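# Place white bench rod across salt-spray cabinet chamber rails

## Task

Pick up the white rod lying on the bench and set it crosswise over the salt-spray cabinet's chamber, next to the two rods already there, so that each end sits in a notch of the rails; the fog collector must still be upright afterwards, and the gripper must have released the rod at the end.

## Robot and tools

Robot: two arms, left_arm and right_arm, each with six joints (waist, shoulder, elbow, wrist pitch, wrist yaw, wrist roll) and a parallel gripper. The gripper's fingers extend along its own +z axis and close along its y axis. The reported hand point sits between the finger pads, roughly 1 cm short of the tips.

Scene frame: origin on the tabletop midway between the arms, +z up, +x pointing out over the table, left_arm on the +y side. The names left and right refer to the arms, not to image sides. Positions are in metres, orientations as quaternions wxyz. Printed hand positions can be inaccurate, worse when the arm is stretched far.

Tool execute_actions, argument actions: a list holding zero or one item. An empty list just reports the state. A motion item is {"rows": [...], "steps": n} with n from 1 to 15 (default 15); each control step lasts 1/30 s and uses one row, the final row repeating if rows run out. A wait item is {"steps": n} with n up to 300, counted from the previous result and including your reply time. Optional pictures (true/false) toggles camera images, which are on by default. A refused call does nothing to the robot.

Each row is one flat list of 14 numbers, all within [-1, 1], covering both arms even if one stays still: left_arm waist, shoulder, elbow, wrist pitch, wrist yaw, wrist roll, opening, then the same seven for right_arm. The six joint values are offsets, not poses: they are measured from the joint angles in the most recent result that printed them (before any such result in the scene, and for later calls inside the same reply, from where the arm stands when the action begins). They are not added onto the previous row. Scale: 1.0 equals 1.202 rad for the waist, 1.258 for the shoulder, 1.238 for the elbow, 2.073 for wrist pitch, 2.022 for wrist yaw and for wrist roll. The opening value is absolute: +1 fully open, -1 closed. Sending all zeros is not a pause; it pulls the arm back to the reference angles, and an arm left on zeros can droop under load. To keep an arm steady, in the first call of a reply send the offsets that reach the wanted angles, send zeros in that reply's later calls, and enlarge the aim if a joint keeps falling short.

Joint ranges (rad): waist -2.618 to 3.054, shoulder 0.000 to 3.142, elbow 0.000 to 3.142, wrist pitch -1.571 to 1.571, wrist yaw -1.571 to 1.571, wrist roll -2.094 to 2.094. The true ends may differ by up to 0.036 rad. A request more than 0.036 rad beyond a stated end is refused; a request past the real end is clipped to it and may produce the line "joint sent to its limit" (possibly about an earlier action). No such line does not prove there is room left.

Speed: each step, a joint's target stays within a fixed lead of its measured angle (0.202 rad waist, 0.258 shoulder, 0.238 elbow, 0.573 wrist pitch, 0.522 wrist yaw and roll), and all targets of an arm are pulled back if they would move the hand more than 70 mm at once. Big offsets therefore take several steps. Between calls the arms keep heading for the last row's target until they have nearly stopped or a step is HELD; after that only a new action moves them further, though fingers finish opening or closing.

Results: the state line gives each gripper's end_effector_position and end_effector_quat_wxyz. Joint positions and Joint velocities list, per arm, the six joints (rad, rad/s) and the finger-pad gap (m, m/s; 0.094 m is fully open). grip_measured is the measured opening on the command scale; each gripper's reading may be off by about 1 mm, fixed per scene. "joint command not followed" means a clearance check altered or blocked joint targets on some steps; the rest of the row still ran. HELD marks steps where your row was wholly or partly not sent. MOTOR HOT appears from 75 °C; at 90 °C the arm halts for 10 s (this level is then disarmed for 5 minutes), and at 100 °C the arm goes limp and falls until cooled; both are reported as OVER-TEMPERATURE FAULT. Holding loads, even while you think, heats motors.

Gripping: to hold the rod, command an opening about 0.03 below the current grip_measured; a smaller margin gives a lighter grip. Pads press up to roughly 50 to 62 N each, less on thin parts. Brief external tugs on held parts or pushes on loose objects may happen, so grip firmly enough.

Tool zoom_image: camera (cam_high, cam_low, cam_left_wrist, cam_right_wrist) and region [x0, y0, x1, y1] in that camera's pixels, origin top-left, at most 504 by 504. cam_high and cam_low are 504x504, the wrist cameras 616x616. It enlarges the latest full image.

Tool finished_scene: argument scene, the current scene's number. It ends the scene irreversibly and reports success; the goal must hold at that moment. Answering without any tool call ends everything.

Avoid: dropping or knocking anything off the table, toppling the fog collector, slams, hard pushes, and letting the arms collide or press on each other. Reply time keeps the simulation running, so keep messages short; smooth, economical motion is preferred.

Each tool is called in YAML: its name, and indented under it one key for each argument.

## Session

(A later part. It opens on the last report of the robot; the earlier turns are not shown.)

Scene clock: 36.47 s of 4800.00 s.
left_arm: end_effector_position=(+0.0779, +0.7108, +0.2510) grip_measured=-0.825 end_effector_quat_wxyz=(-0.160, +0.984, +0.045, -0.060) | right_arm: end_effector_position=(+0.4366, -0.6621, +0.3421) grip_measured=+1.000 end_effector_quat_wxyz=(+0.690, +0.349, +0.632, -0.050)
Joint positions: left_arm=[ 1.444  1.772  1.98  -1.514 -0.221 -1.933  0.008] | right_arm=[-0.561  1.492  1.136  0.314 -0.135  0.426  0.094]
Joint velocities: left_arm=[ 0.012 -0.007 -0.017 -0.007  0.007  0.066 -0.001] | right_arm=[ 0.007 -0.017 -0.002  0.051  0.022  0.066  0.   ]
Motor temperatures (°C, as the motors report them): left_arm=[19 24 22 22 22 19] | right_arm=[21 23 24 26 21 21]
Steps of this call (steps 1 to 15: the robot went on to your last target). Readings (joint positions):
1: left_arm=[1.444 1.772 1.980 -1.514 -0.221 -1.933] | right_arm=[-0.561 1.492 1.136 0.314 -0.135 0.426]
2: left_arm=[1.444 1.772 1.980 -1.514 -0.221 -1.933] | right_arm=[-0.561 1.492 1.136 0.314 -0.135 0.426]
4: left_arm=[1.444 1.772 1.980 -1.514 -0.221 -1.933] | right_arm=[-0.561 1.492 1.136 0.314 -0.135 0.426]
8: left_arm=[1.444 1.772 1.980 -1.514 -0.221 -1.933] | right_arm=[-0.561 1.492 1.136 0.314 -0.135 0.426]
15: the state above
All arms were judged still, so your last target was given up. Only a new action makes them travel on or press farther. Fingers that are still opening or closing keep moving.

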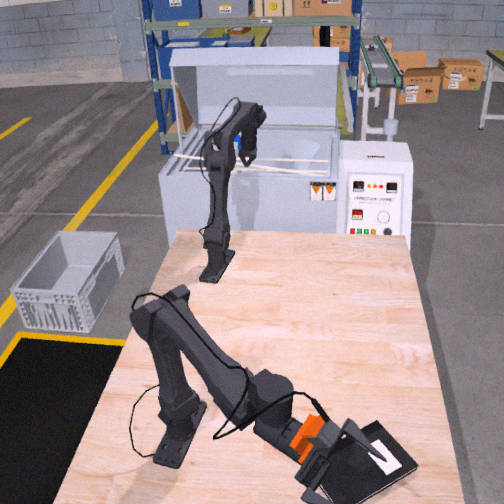

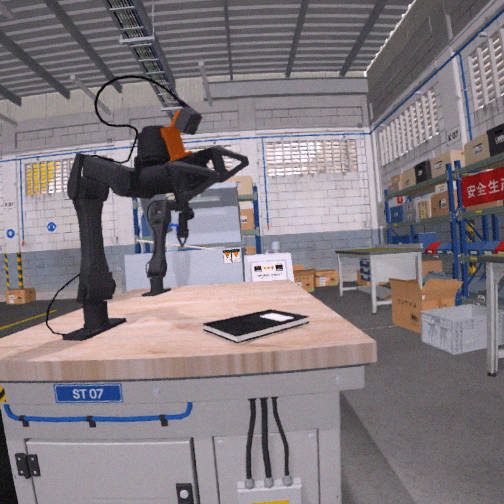

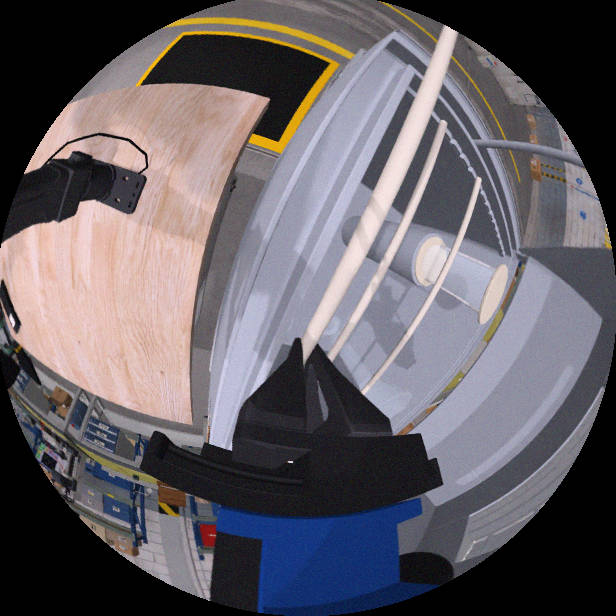

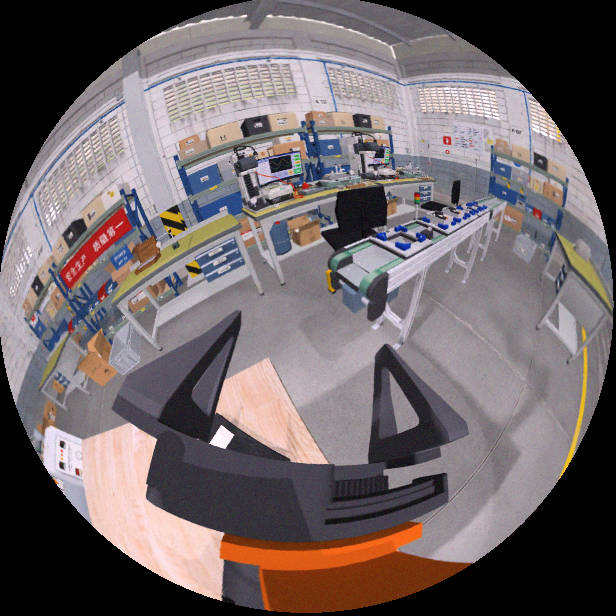

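execute_actions:
  actions:
    - {"rows":[[0.04,0,0,0,0,-0.02,-0.87,0,0,0,0,0,0,1],[0.05,0,0,0,0,-0.02,-0.87,0,0,0,0,0,0,1],[0.05,0,0,0,0,-0.02,-0.87,0,0,0,0,0,0,1],[0.05,0,0,0,0,-0.02,-0.87,0,0,0,0,0,0,1],[0.05,0,0.03,0,0,-0.02,-0.87,0,0,0,0,0,0,1],[0.05,0,0.06,0,0,-0.02,-0.87,0,0,0,0,0,0,1],[0.05,0,0.09,0,0,-0.02,-0.87,0,0,0,0,0,0,1],[0.05,0,0.12,0,0,-0.02,-0.87,0,0,0,0,0,0,1]]}
  pictures: false

execute_actions:
  actions:
    - {"rows":[[0.05,0,0,0,0.03,0,-0.87,0,0,0,0,0,0,1],[0.05,0,0,0,0.05,0,-0.87,0,0,0,0,0,0,1],[0.06,0,0,0,0.075,0.02,-0.87,0,0,0,0,0,0,1]]}

zoom_image:
  camera: "cam_high"
  region: [150,90,360,200]

Scene clock: 38.13 s of 4800.00 s.
left_arm: end_effector_position=(+0.0623, +0.7298, +0.2880) grip_measured=-0.825 end_effector_quat_wxyz=(-0.218, +0.970, +0.095, -0.037) | right_arm: end_effector_position=(+0.4366, -0.6621, +0.3421) grip_measured=+1.000 end_effector_quat_wxyz=(+0.690, +0.349, +0.632, -0.050)
Joint positions: left_arm=[ 1.502  1.777  2.108 -1.507 -0.213 -1.967  0.008] | right_arm=[-0.561  1.492  1.136  0.314 -0.135  0.426  0.094]
Joint velocities: left_arm=[-0.012 -0.017 -0.022  0.051 -0.037  0.037  0.001] | right_arm=[-0.002 -0.007  0.022 -0.007 -0.037 -0.022  0.   ]
Motor temperatures (°C, as the motors report them): left_arm=[19 24 22 23 22 19] | right_arm=[21 23 24 26 21 21]
Steps of this call (steps 1 to 35: nothing new was sent; steps 36 to 50: all 15 steps of this action). Readings (joint positions):
36: left_arm=[1.450 1.772 1.980 -1.516 -0.222 -1.936] | right_arm=[-0.561 1.492 1.136 0.314 -0.135 0.426]
37: left_arm=[1.459 1.772 1.980 -1.515 -0.218 -1.942] | right_arm=[-0.561 1.492 1.136 0.314 -0.135 0.426]
39: left_arm=[1.484 1.772 1.980 -1.514 -0.214 -1.952] | right_arm=[-0.561 1.492 1.136 0.314 -0.135 0.426]
43: left_arm=[1.502 1.782 2.032 -1.518 -0.213 -1.962] | right_arm=[-0.561 1.492 1.136 0.314 -0.135 0.426]
50: the state above

Scene clock: 38.63 s of 4800.00 s.
left_arm: end_effector_position=(+0.0611, +0.7297, +0.2847) grip_measured=-0.825 end_effector_quat_wxyz=(-0.198, +0.975, +0.102, +0.021) | right_arm: end_effector_position=(+0.4366, -0.6621, +0.3421) grip_measured=+1.000 end_effector_quat_wxyz=(+0.690, +0.349, +0.632, -0.050)
Joint positions: left_arm=[ 1.573  1.777  2.108 -1.506 -0.067 -1.939  0.008] | right_arm=[-0.561  1.492  1.136  0.314 -0.135  0.426  0.094]
Joint velocities: left_arm=[ 0.002  0.002 -0.007 -0.022  0.066  0.037 -0.   ] | right_arm=[-0.012 -0.002  0.017 -0.081 -0.037 -0.007  0.   ]
Motor temperatures (°C, as the motors report them): left_arm=[19 24 22 23 22 19] | right_arm=[21 23 24 26 21 21]
Steps of this call (steps 1 to 15: all 15 steps of this action). Readings (joint positions):
1: left_arm=[1.508 1.777 2.108 -1.506 -0.198 -1.967] | right_arm=[-0.561 1.492 1.136 0.314 -0.135 0.426]
2: left_arm=[1.519 1.777 2.108 -1.506 -0.179 -1.967] | right_arm=[-0.561 1.492 1.136 0.314 -0.135 0.426]
4: left_arm=[1.549 1.777 2.108 -1.506 -0.138 -1.958] | right_arm=[-0.561 1.492 1.136 0.314 -0.135 0.426]
8: left_arm=[1.573 1.777 2.108 -1.506 -0.097 -1.946] | right_arm=[-0.561 1.492 1.136 0.314 -0.135 0.426]
15: the state above

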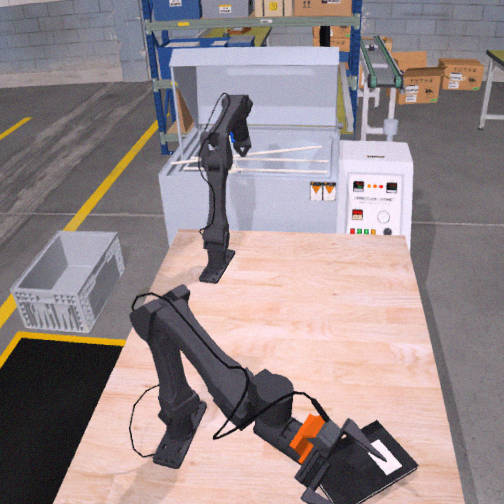

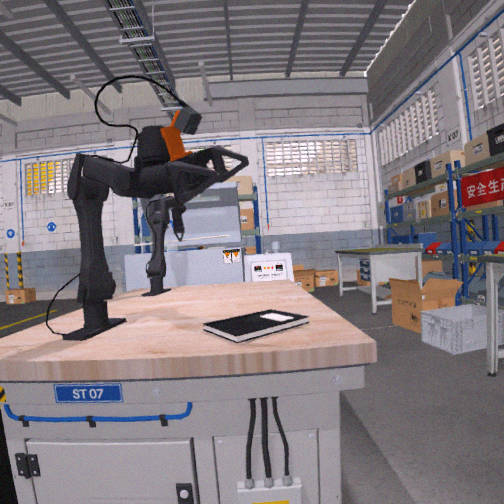

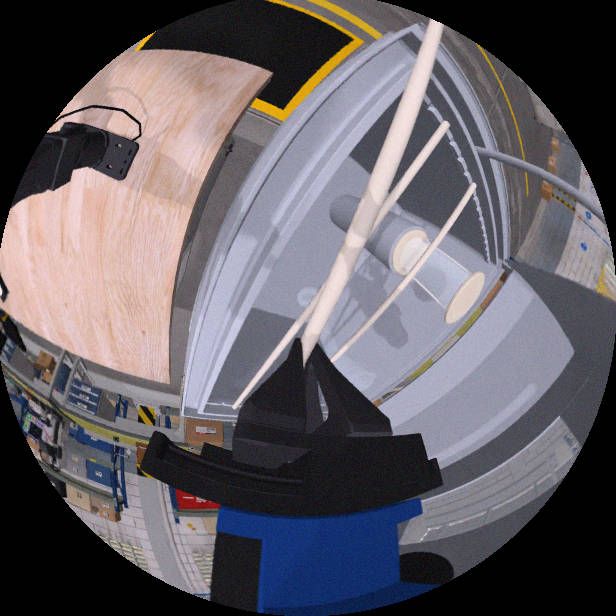

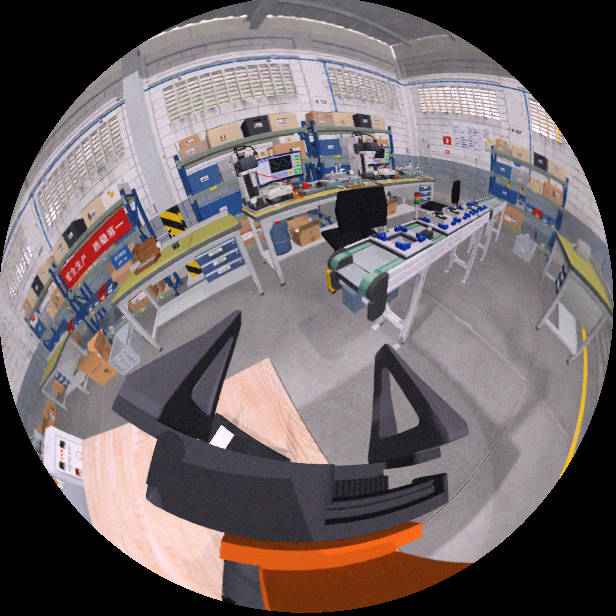

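Region (150, 90, 360, 200) of cam_high's 504x504 image, scaled by 2.400, with more detail than that image has; it fills the top 264 rows of this view, and the rest is white.

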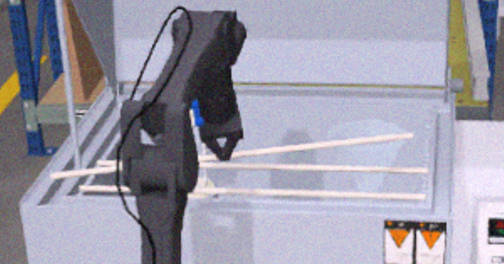

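execute_actions:
  actions:
    - {"rows":[[-0.03,0,0,0,0,0,-0.87,0,0,0,0,0,0,1],[-0.06,0,0,0,0,0,-0.87,0,0,0,0,0,0,1],[-0.1,0.02,-0.04,0.015,-0.012,0.005,-0.87,0,0,0,0,0,0,1]]}
  pictures: false

execute_actions:
  actions:
    - {"steps":12}

zoom_image:
  camera: "cam_high"
  region: [150,90,360,200]

zoom_image:
  camera: "cam_low"
  region: [110,190,270,290]

Scene clock: 40.47 s of 4800.00 s.
left_arm: end_effector_position=(+0.1087, +0.7258, +0.2667) grip_measured=-0.825 end_effector_quat_wxyz=(-0.181, +0.982, +0.040, +0.023) | right_arm: end_effector_position=(+0.4366, -0.6621, +0.3421) grip_measured=+1.000 end_effector_quat_wxyz=(+0.690, +0.349, +0.632, -0.050)
Joint positions: left_arm=[ 1.446  1.801  2.071 -1.482 -0.075 -1.938  0.008] | right_arm=[-0.561  1.492  1.136  0.314 -0.135  0.426  0.094]
Joint velocities: left_arm=[ 0.002  0.007 -0.012  0.007  0.022 -0.022 -0.   ] | right_arm=[ 0.007 -0.007 -0.012 -0.007 -0.066 -0.022  0.   ]
Motor temperatures (°C, as the motors report them): left_arm=[19 24 22 23 22 19] | right_arm=[21 23 24 26 21 21]
Steps of this call (steps 1 to 15: the robot went on to your last target; steps 16 to 40: nothing new was sent; steps 41 to 55: all 15 steps of this action). Readings (joint positions):
41: left_arm=[1.570 1.777 2.108 -1.506 -0.061 -1.938] | right_arm=[-0.561 1.492 1.136 0.314 -0.135 0.426]
42: left_arm=[1.560 1.777 2.108 -1.506 -0.064 -1.938] | right_arm=[-0.561 1.492 1.136 0.314 -0.135 0.426]
44: left_arm=[1.514 1.777 2.096 -1.497 -0.077 -1.938] | right_arm=[-0.561 1.492 1.136 0.314 -0.135 0.426]
48: left_arm=[1.446 1.794 2.076 -1.486 -0.072 -1.938] | right_arm=[-0.561 1.492 1.136 0.314 -0.135 0.426]
55: the state above

Scene clock: 40.87 s of 4800.00 s.
left_arm: end_effector_position=(+0.1087, +0.7260, +0.2667) grip_measured=-0.825 end_effector_quat_wxyz=(-0.181, +0.982, +0.040, +0.023) | right_arm: end_effector_position=(+0.4366, -0.6621, +0.3421) grip_measured=+1.000 end_effector_quat_wxyz=(+0.690, +0.349, +0.632, -0.050)
Joint positions: left_arm=[ 1.446  1.801  2.071 -1.481 -0.076 -1.938  0.008] | right_arm=[-0.561  1.492  1.136  0.314 -0.135  0.426  0.094]
Joint velocities: left_arm=[-0.002 -0.002  0.012  0.022 -0.022 -0.095  0.   ] | right_arm=[-0.002  0.007  0.002 -0.022  0.037 -0.051  0.   ]
Motor temperatures (°C, as the motors report them): left_arm=[19 24 22 23 22 19] | right_arm=[21 23 24 26 21 21]
Steps of this call (steps 1 to 12: the robot went on to your last target). Readings (joint positions):
1: left_arm=[1.446 1.801 2.071 -1.482 -0.075 -1.938] | right_arm=[-0.561 1.492 1.136 0.314 -0.135 0.426]
2: left_arm=[1.446 1.801 2.071 -1.482 -0.075 -1.938] | right_arm=[-0.561 1.492 1.136 0.314 -0.135 0.426]
4: left_arm=[1.446 1.801 2.071 -1.481 -0.076 -1.938] | right_arm=[-0.561 1.492 1.136 0.314 -0.135 0.426]
8: left_arm=[1.446 1.801 2.071 -1.481 -0.076 -1.938] | right_arm=[-0.561 1.492 1.136 0.314 -0.135 0.426]
12: the state above

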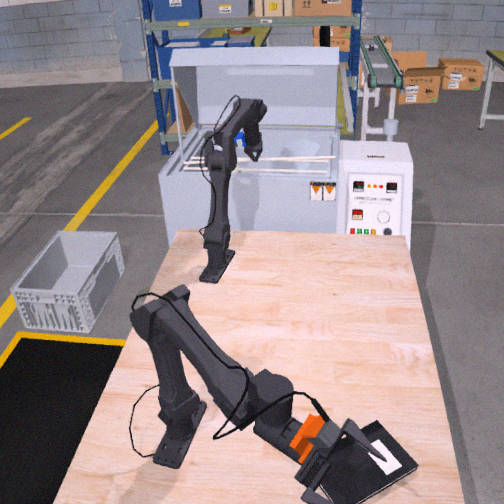

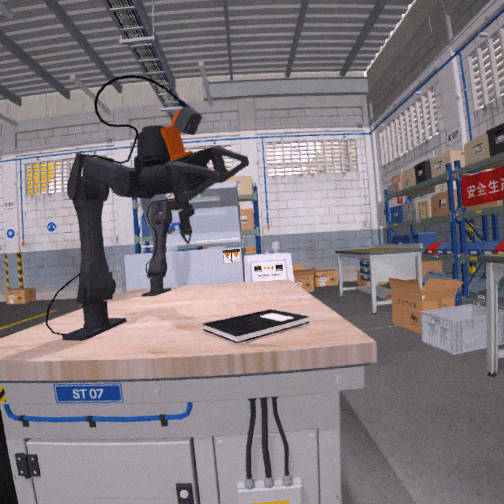

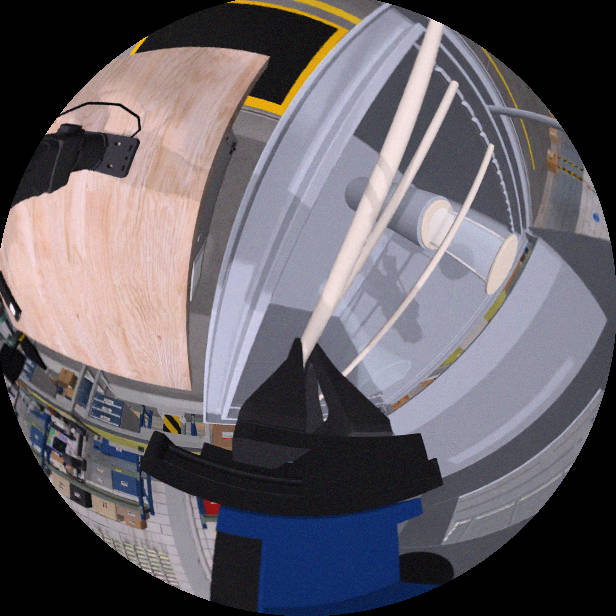

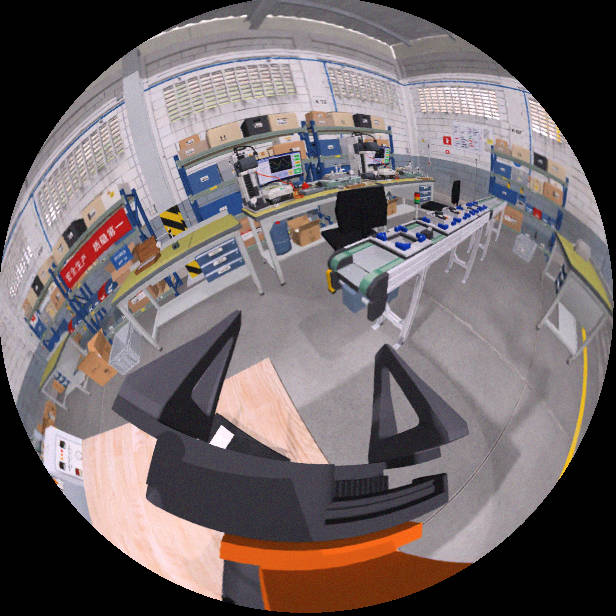

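Region (150, 90, 360, 200) of cam_high's 504x504 image, scaled by 2.400, with more detail than that image has; it fills the top 264 rows of this view, and the rest is white.

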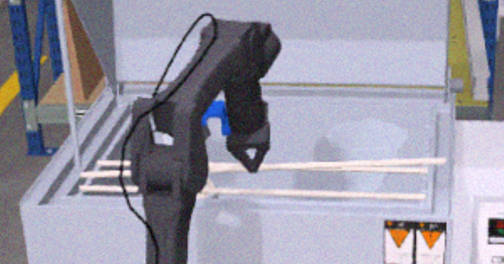

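Region (110, 190, 270, 290) of cam_low's 504x504 image, scaled by 3.150, with more detail than that image has; it fills the top 315 rows of this view, and the rest is white.

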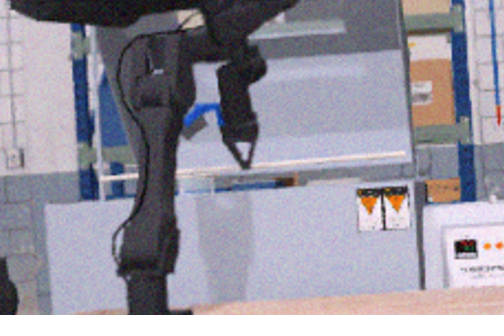

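execute_actions:
  actions:
    - {"rows":[[0.03,0,0,0,-0.022,0.05,-0.87,0,0,0,0,0,0,1],[0.03,0,0,0,-0.022,0.05,-0.87,0,0,0,0,0,0,1],[0.03,0,0,0,-0.022,0.05,-0.87,0,0,0,0,0,0,1],[0.03,0,-0.03,0.01,-0.022,0.05,-0.87,0,0,0,0,0,0,1],[0.03,0,-0.08,0.028,-0.022,0.05,-0.87,0,0,0,0,0,0,1]]}
  pictures: false

execute_actions:
  actions:
    - {"steps":12}

zoom_image:
  camera: "cam_high"
  region: [150,90,360,200]

zoom_image:
  camera: "cam_low"
  region: [110,190,270,290]

Scene clock: 42.47 s of 4800.00 s.
left_arm: end_effector_position=(+0.0927, +0.7307, +0.2413) grip_measured=-0.825 end_effector_quat_wxyz=(-0.163, +0.987, +0.013, -0.007) | right_arm: end_effector_position=(+0.4366, -0.6621, +0.3421) grip_measured=+1.000 end_effector_quat_wxyz=(+0.690, +0.349, +0.632, -0.050)
Joint positions: left_arm=[ 1.476  1.806  1.98  -1.434 -0.103 -1.851  0.008] | right_arm=[-0.561  1.492  1.136  0.314 -0.135  0.426  0.094]
Joint velocities: left_arm=[ 0.012 -0.002  0.007 -0.051 -0.037 -0.022  0.   ] | right_arm=[-0.007 -0.007  0.002 -0.037 -0.022  0.022  0.   ]
Motor temperatures (°C, as the motors report them): left_arm=[19 24 22 23 22 19] | right_arm=[21 24 24 26 21 21]
Steps of this call (steps 1 to 15: the robot went on to your last target; steps 16 to 33: nothing new was sent; steps 34 to 48: all 15 steps of this action). Readings (joint positions):
34: left_arm=[1.448 1.801 2.071 -1.481 -0.077 -1.924] | right_arm=[-0.561 1.492 1.136 0.314 -0.135 0.426]
35: left_arm=[1.453 1.801 2.071 -1.481 -0.080 -1.908] | right_arm=[-0.561 1.492 1.136 0.314 -0.135 0.426]
37: left_arm=[1.466 1.801 2.068 -1.478 -0.089 -1.886] | right_arm=[-0.561 1.492 1.136 0.314 -0.135 0.426]
41: left_arm=[1.476 1.799 1.998 -1.446 -0.101 -1.863] | right_arm=[-0.561 1.492 1.136 0.314 -0.135 0.426]
48: the state above

Scene clock: 42.87 s of 4800.00 s.
left_arm: end_effector_position=(+0.0377, +0.7335, +0.2334) grip_measured=-0.825 end_effector_quat_wxyz=(-0.153, +0.982, +0.053, -0.100) | right_arm: end_effector_position=(+0.4366, -0.6621, +0.3421) grip_measured=+1.000 end_effector_quat_wxyz=(+0.690, +0.349, +0.632, -0.050)
Joint positions: left_arm=[ 1.541  1.822  1.961 -1.458 -0.27  -1.848  0.008] | right_arm=[-0.561  1.492  1.136  0.314 -0.135  0.426  0.094]
Joint velocities: left_arm=[-0.232 -0.007 -0.012  0.242  0.857 -0.066 -0.   ] | right_arm=[-0.012  0.007 -0.012  0.022 -0.037 -0.007  0.   ]
Motor temperatures (°C, as the motors report them): left_arm=[19 24 22 23 22 19] | right_arm=[21 24 24 26 21 21]
Steps of this call (steps 1 to 12: the robot went on to your last target). Readings (joint positions):
1: left_arm=[1.476 1.806 1.980 -1.433 -0.108 -1.850] | right_arm=[-0.561 1.492 1.136 0.314 -0.135 0.426]
2: left_arm=[1.480 1.806 1.980 -1.435 -0.129 -1.849] | right_arm=[-0.561 1.492 1.136 0.314 -0.135 0.426]
4: left_arm=[1.502 1.806 1.973 -1.445 -0.187 -1.849] | right_arm=[-0.561 1.492 1.136 0.314 -0.135 0.426]
8: left_arm=[1.542 1.817 1.962 -1.461 -0.273 -1.849] | right_arm=[-0.561 1.492 1.136 0.314 -0.135 0.426]
12: the state above

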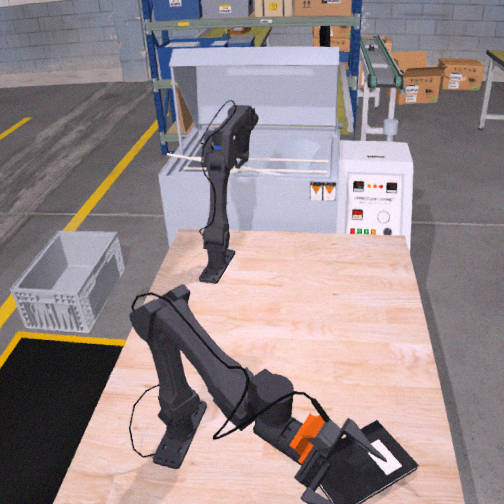

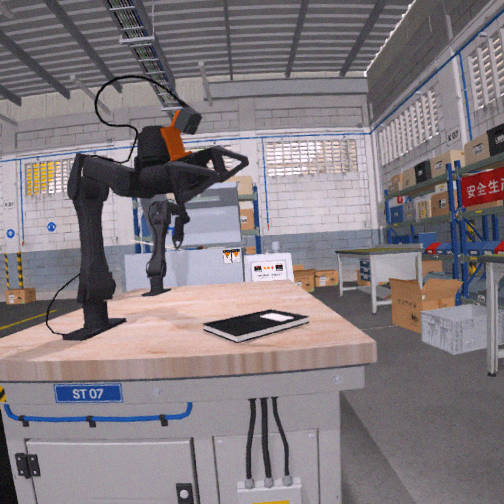

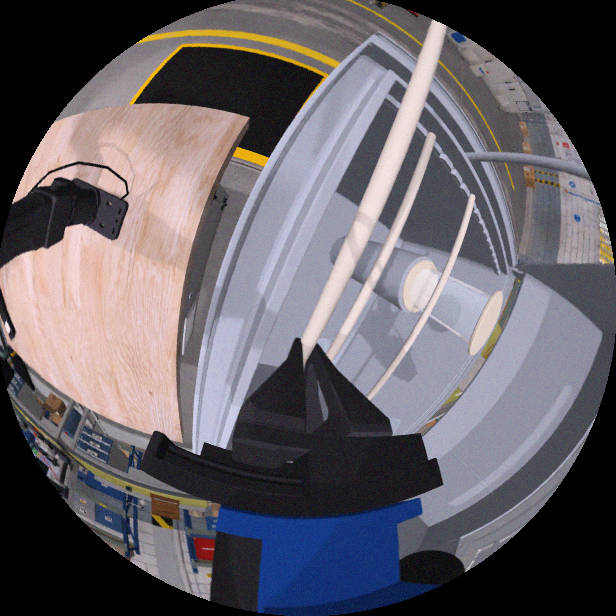

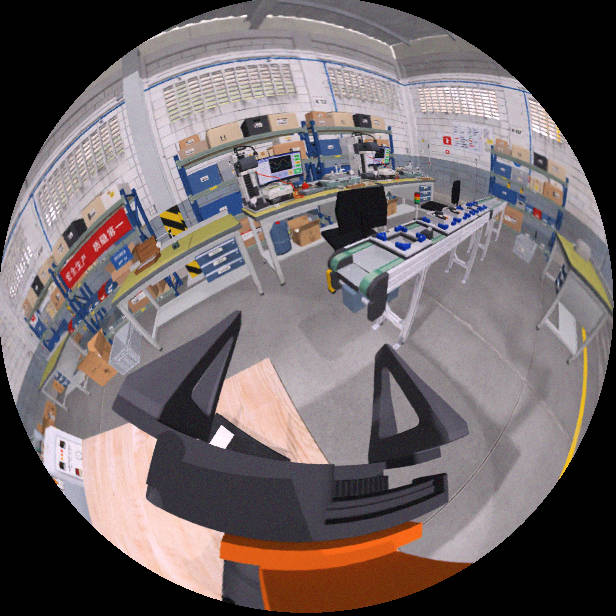

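Region (150, 90, 360, 200) of cam_high's 504x504 image, scaled by 2.400, with more detail than that image has; it fills the top 264 rows of this view, and the rest is white.

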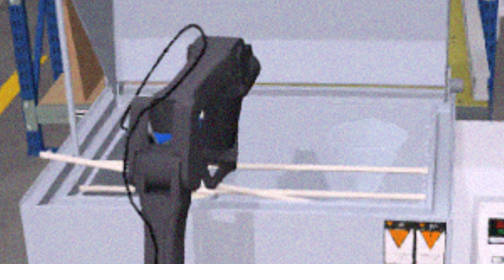

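Region (110, 190, 270, 290) of cam_low's 504x504 image, scaled by 3.150, with more detail than that image has; it fills the top 315 rows of this view, and the rest is white.

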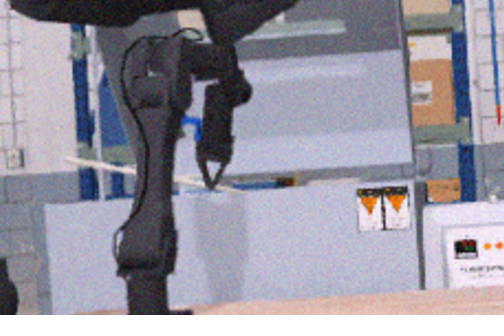

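Another tug.

execute_actions:
  actions:
    - {"steps":15}

zoom_image:
  camera: "cam_high"
  region: [150,90,360,200]

Scene clock: 43.37 s of 4800.00 s.
left_arm: end_effector_position=(+0.0761, +0.7325, +0.2321) grip_measured=-0.825 end_effector_quat_wxyz=(-0.155, +0.987, +0.020, -0.047) | right_arm: end_effector_position=(+0.4366, -0.6621, +0.3421) grip_measured=+1.000 end_effector_quat_wxyz=(+0.690, +0.349, +0.632, -0.050)
Joint positions: left_arm=[ 1.486  1.819  1.961 -1.437 -0.176 -1.847  0.008] | right_arm=[-0.561  1.492  1.136  0.314 -0.135  0.426  0.094]
Joint velocities: left_arm=[-0.017  0.007 -0.017  0.007 -0.007  0.022 -0.   ] | right_arm=[-0.007 -0.017  0.002  0.007 -0.007 -0.037  0.   ]
Motor temperatures (°C, as the motors report them): left_arm=[19 24 22 23 22 19] | right_arm=[21 24 24 26 21 21]
Steps of this call (steps 1 to 15: the robot went on to your last target). Readings (joint positions):
1: left_arm=[1.530 1.820 1.961 -1.451 -0.242 -1.848] | right_arm=[-0.561 1.492 1.136 0.314 -0.135 0.426]
2: left_arm=[1.515 1.819 1.961 -1.445 -0.214 -1.848] | right_arm=[-0.561 1.492 1.136 0.314 -0.135 0.426]
4: left_arm=[1.490 1.819 1.961 -1.437 -0.174 -1.848] | right_arm=[-0.561 1.492 1.136 0.314 -0.135 0.426]
8: left_arm=[1.486 1.819 1.961 -1.437 -0.176 -1.847] | right_arm=[-0.561 1.492 1.136 0.314 -0.135 0.426]
15: the state above

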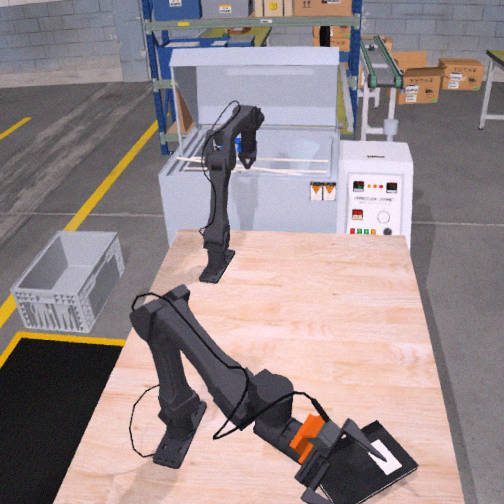

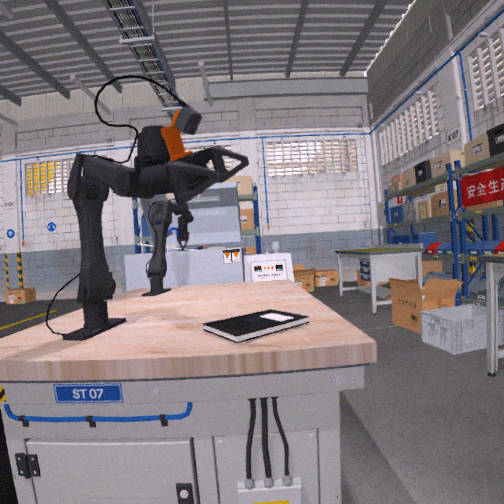

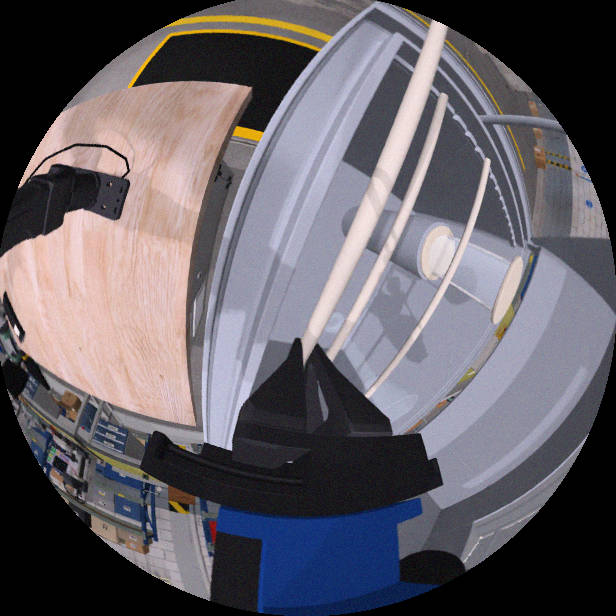

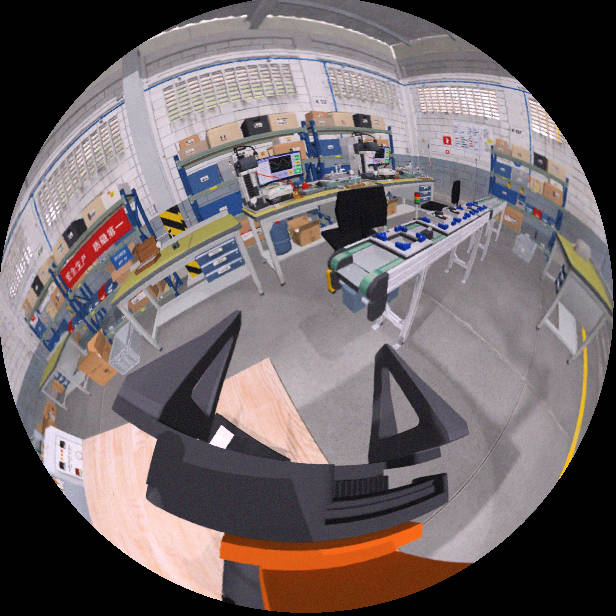

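Region (150, 90, 360, 200) of cam_high's 504x504 image, scaled by 2.400, with more detail than that image has; it fills the top 264 rows of this view, and the rest is white.

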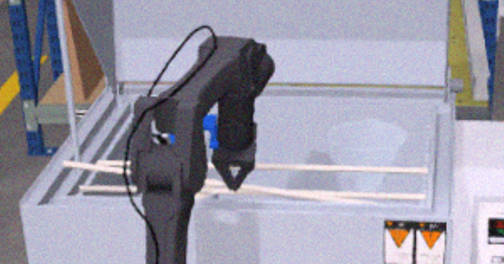

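execute_actions:
  actions:
    - {"rows":[[0.04,0,0,0,0,0,-0.87,0,0,0,0,0,0,1],[0.04,0,0,0,0,0,-0.87,0,0,0,0,0,0,1],[0.04,0,0,0,0,0,-0.87,0,0,0,0,0,0,1],[0.04,0,0.03,0,0,0,-0.87,0,0,0,0,0,0,1],[0.04,0,0.06,0,0,0,-0.87,0,0,0,0,0,0,1],[0.04,0,0.06,0,0,0,-0.87,0,0,0,0,0,0,1],[0.04,0,0.06,0,0,0,-0.87,0,0,0,0,0,0,1],[0.04,0,0.06,0,0.04,0,-0.87,0,0,0,0,0,0,1]]}
  pictures: false

execute_actions:
  actions:
    - {"rows":[[-0.045,0,-0.04,0,0.004,-0.005,-0.87,0,0,0,0,0,0,1]]}

zoom_image:
  camera: "cam_high"
  region: [150,90,360,200]

zoom_image:
  camera: "cam_low"
  region: [110,190,270,290]

Scene clock: 45.83 s of 4800.00 s.
left_arm: end_effector_position=(+0.0725, +0.7399, +0.2437) grip_measured=-0.825 end_effector_quat_wxyz=(-0.167, +0.985, +0.039, -0.012) | right_arm: end_effector_position=(+0.4366, -0.6621, +0.3421) grip_measured=+1.000 end_effector_quat_wxyz=(+0.690, +0.349, +0.632, -0.050)
Joint positions: left_arm=[ 1.531  1.822  2.009 -1.437 -0.106 -1.847  0.008] | right_arm=[-0.561  1.492  1.136  0.314 -0.135  0.426  0.094]
Joint velocities: left_arm=[-0.012 -0.012  0.017  0.022  0.081 -0.066 -0.001] | right_arm=[ 0.002  0.002 -0.007  0.037 -0.081 -0.081  0.   ]
Motor temperatures (°C, as the motors report them): left_arm=[19 24 22 23 22 19] | right_arm=[21 24 24 26 21 21]
Steps of this call (steps 1 to 15: the robot went on to your last target; steps 16 to 59: nothing new was sent; steps 60 to 74: all 15 steps of this action). Readings (joint positions):
60: left_arm=[1.491 1.819 1.961 -1.437 -0.175 -1.847] | right_arm=[-0.561 1.492 1.136 0.314 -0.135 0.426]
61: left_arm=[1.498 1.819 1.961 -1.437 -0.172 -1.847] | right_arm=[-0.561 1.492 1.136 0.314 -0.135 0.426]
63: left_arm=[1.517 1.819 1.961 -1.437 -0.169 -1.847] | right_arm=[-0.561 1.492 1.136 0.314 -0.135 0.426]
67: left_arm=[1.531 1.822 1.997 -1.440 -0.161 -1.847] | right_arm=[-0.561 1.492 1.136 0.314 -0.135 0.426]
74: the state above

Scene clock: 46.33 s of 4800.00 s.
left_arm: end_effector_position=(+0.0825, +0.7327, +0.2328) grip_measured=-0.825 end_effector_quat_wxyz=(-0.151, +0.988, +0.027, -0.020) | right_arm: end_effector_position=(+0.4366, -0.6621, +0.3421) grip_measured=+1.000 end_effector_quat_wxyz=(+0.690, +0.349, +0.632, -0.050)
Joint positions: left_arm=[ 1.495  1.822  1.972 -1.438 -0.121 -1.859  0.008] | right_arm=[-0.561  1.492  1.136  0.314 -0.135  0.426  0.094]
Joint velocities: left_arm=[-0.002 -0.022 -0.012 -0.007  0.037  0.095  0.001] | right_arm=[ 0.007 -0.002  0.002  0.007  0.022  0.007  0.   ]
Motor temperatures (°C, as the motors report them): left_arm=[19 24 22 23 22 19] | right_arm=[21 24 24 26 21 21]
Steps of this call (steps 1 to 15: all 15 steps of this action). Readings (joint positions):
1: left_arm=[1.526 1.822 2.004 -1.434 -0.105 -1.848] | right_arm=[-0.561 1.492 1.136 0.314 -0.135 0.426]
2: left_arm=[1.518 1.822 1.997 -1.434 -0.105 -1.849] | right_arm=[-0.561 1.492 1.136 0.314 -0.135 0.426]
4: left_arm=[1.497 1.822 1.980 -1.435 -0.117 -1.851] | right_arm=[-0.561 1.492 1.136 0.314 -0.135 0.426]
8: left_arm=[1.495 1.822 1.972 -1.438 -0.121 -1.857] | right_arm=[-0.561 1.492 1.136 0.314 -0.135 0.426]
15: the state above

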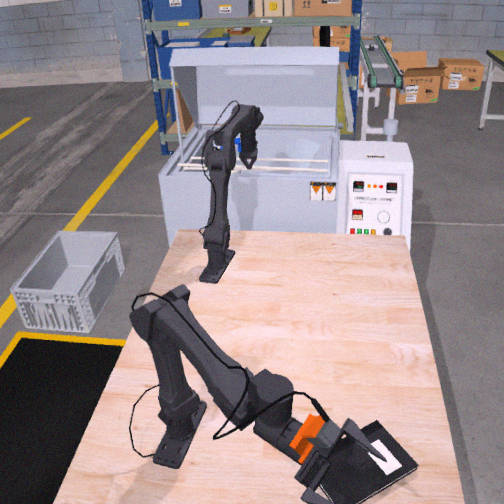

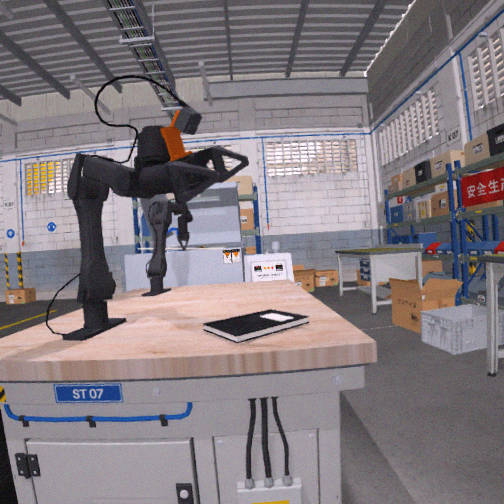

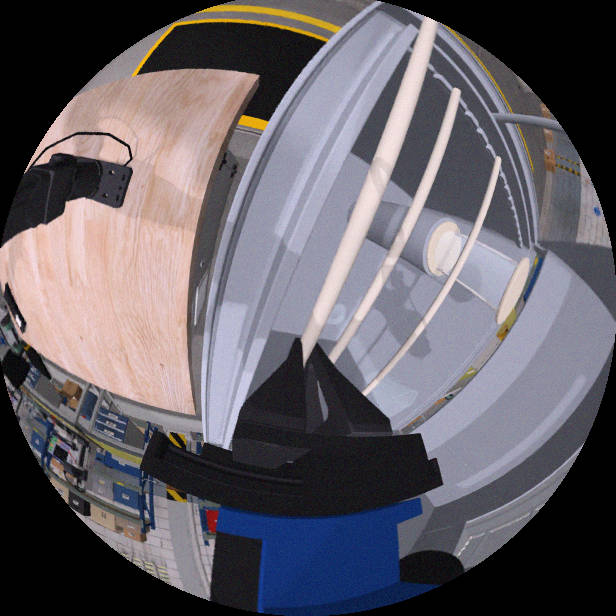

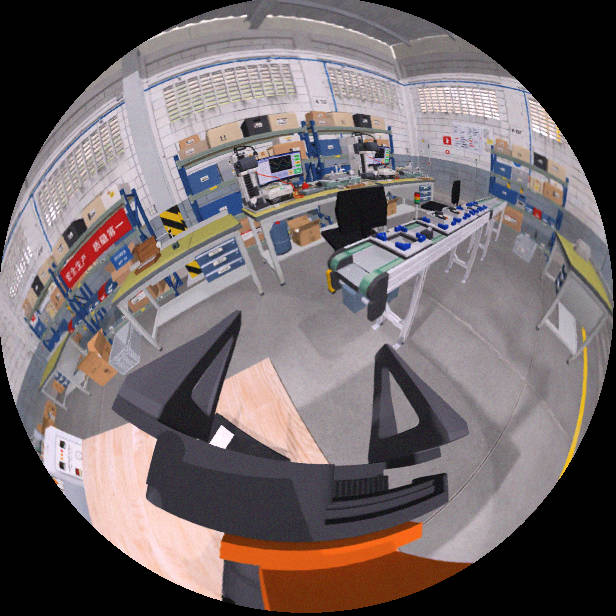

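Region (150, 90, 360, 200) of cam_high's 504x504 image, scaled by 2.400, with more detail than that image has; it fills the top 264 rows of this view, and the rest is white.

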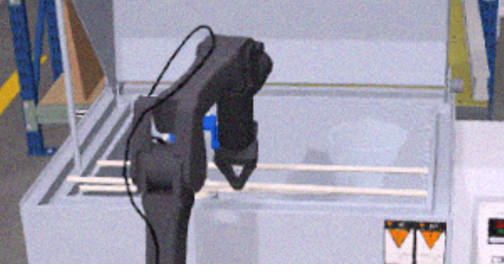

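Region (110, 190, 270, 290) of cam_low's 504x504 image, scaled by 3.150, with more detail than that image has; it fills the top 315 rows of this view, and the rest is white.

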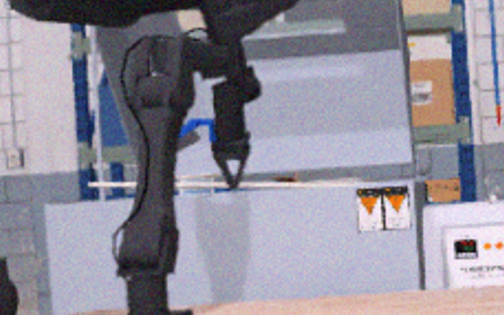

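execute_actions:
  actions:
    - {"rows":[[0.03,0,0,0,0,0,-0.87,0,0,0,0,0,0,1],[0.03,0,0,0,0,0,-0.87,0,0,0,0,0,0,1],[0.03,0,0,0,0.028,0.025,-0.87,0,0,0,0,0,0,1]]}
  pictures: false

execute_actions:
  actions:
    - {"rows":[[0,0,-0.045,0.022,0,0,-0.87,0,0,0,0,0,0,1]]}

zoom_image:
  camera: "cam_high"
  region: [150,90,360,200]

zoom_image:
  camera: "cam_left_wrist"
  region: [340,0,540,200]

Scene clock: 47.87 s of 4800.00 s.
left_arm: end_effector_position=(+0.0804, +0.7330, +0.2320) grip_measured=-0.825 end_effector_quat_wxyz=(-0.145, +0.989, +0.019, +0.001) | right_arm: end_effector_position=(+0.4366, -0.6621, +0.3421) grip_measured=+1.000 end_effector_quat_wxyz=(+0.690, +0.349, +0.632, -0.050)
Joint positions: left_arm=[ 1.526  1.822  1.972 -1.438 -0.066 -1.82   0.008] | right_arm=[-0.561  1.492  1.136  0.314 -0.135  0.426  0.094]
Joint velocities: left_arm=[ 0.002 -0.017 -0.002 -0.037  0.022  0.037 -0.001] | right_arm=[ 0.012  0.002 -0.012 -0.037  0.007  0.007  0.   ]
Motor temperatures (°C, as the motors report them): left_arm=[19 24 22 23 22 19] | right_arm=[21 24 24 26 21 21]
Steps of this call (steps 1 to 15: the robot went on to your last target; steps 16 to 31: nothing new was sent; steps 32 to 46: all 15 steps of this action). Readings (joint positions):
32: left_arm=[1.499 1.822 1.972 -1.438 -0.119 -1.859] | right_arm=[-0.561 1.492 1.136 0.314 -0.135 0.426]
33: left_arm=[1.504 1.822 1.972 -1.438 -0.116 -1.859] | right_arm=[-0.561 1.492 1.136 0.314 -0.135 0.426]
35: left_arm=[1.517 1.822 1.972 -1.438 -0.101 -1.846] | right_arm=[-0.561 1.492 1.136 0.314 -0.135 0.426]
39: left_arm=[1.526 1.822 1.972 -1.438 -0.081 -1.830] | right_arm=[-0.561 1.492 1.136 0.314 -0.135 0.426]
46: the state above

Scene clock: 48.37 s of 4800.00 s.
left_arm: end_effector_position=(+0.0811, +0.7346, +0.2215) grip_measured=-0.825 end_effector_quat_wxyz=(-0.140, +0.990, +0.019, +0.001) | right_arm: end_effector_position=(+0.4366, -0.6621, +0.3421) grip_measured=+1.000 end_effector_quat_wxyz=(+0.690, +0.349, +0.632, -0.050)
Joint positions: left_arm=[ 1.526  1.822  1.929 -1.404 -0.064 -1.82   0.008] | right_arm=[-0.561  1.492  1.136  0.314 -0.135  0.426  0.094]
Joint velocities: left_arm=[ 0.002  0.002 -0.012 -0.037  0.037 -0.022  0.001] | right_arm=[-0.022 -0.007 -0.017 -0.022 -0.022 -0.037  0.   ]
Motor temperatures (°C, as the motors report them): left_arm=[19 24 22 23 22 19] | right_arm=[21 24 24 26 21 21]
Steps of this call (steps 1 to 15: all 15 steps of this action). Readings (joint positions):
1: left_arm=[1.526 1.822 1.965 -1.430 -0.065 -1.820] | right_arm=[-0.561 1.492 1.136 0.314 -0.135 0.426]
2: left_arm=[1.526 1.822 1.957 -1.423 -0.065 -1.820] | right_arm=[-0.561 1.492 1.136 0.314 -0.135 0.426]
4: left_arm=[1.526 1.822 1.938 -1.412 -0.064 -1.820] | right_arm=[-0.561 1.492 1.136 0.314 -0.135 0.426]
8: left_arm=[1.526 1.822 1.929 -1.406 -0.064 -1.820] | right_arm=[-0.561 1.492 1.136 0.314 -0.135 0.426]
15: the state above

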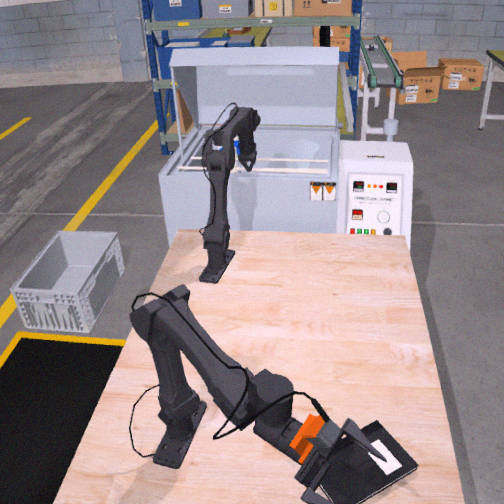

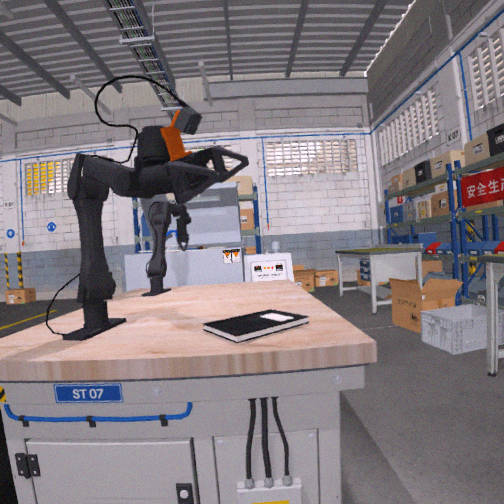

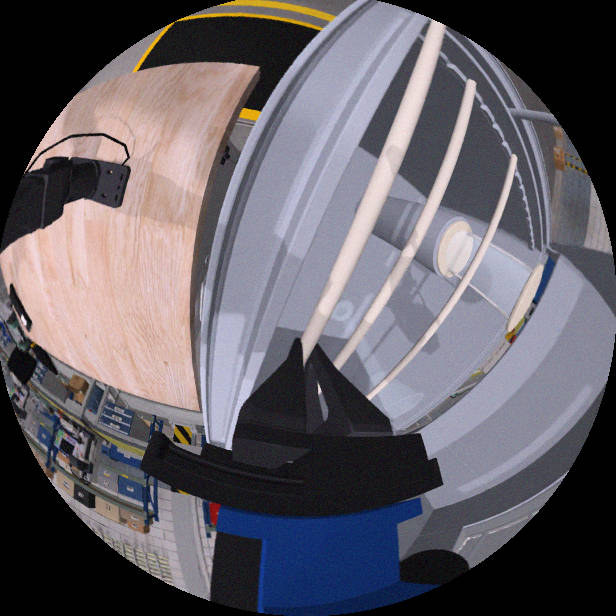

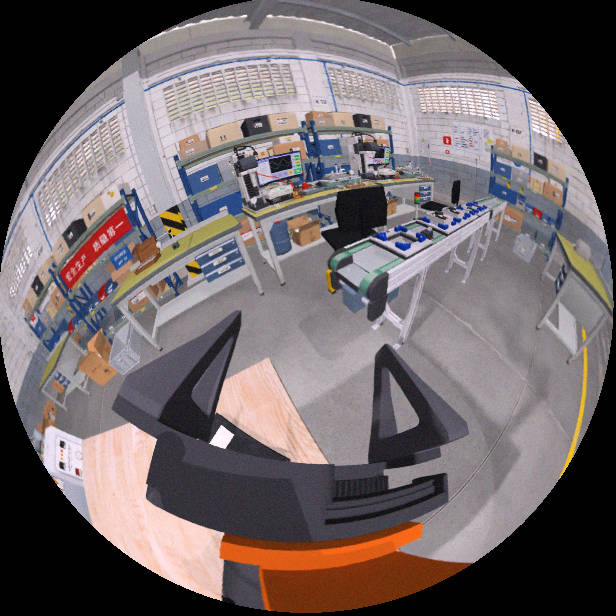

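Region (150, 90, 360, 200) of cam_high's 504x504 image, scaled by 2.400, with more detail than that image has; it fills the top 264 rows of this view, and the rest is white.

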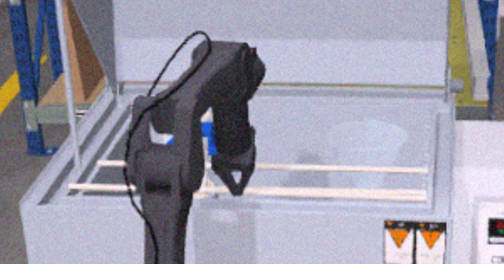

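Region (340, 0, 540, 200) of cam_left_wrist's 616x616 image, scaled by 2.520, with more detail than that image has.

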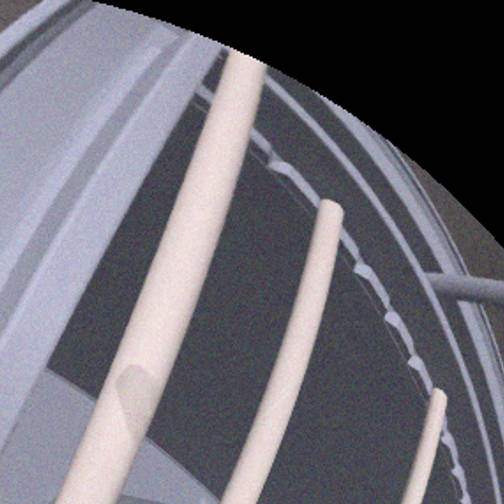

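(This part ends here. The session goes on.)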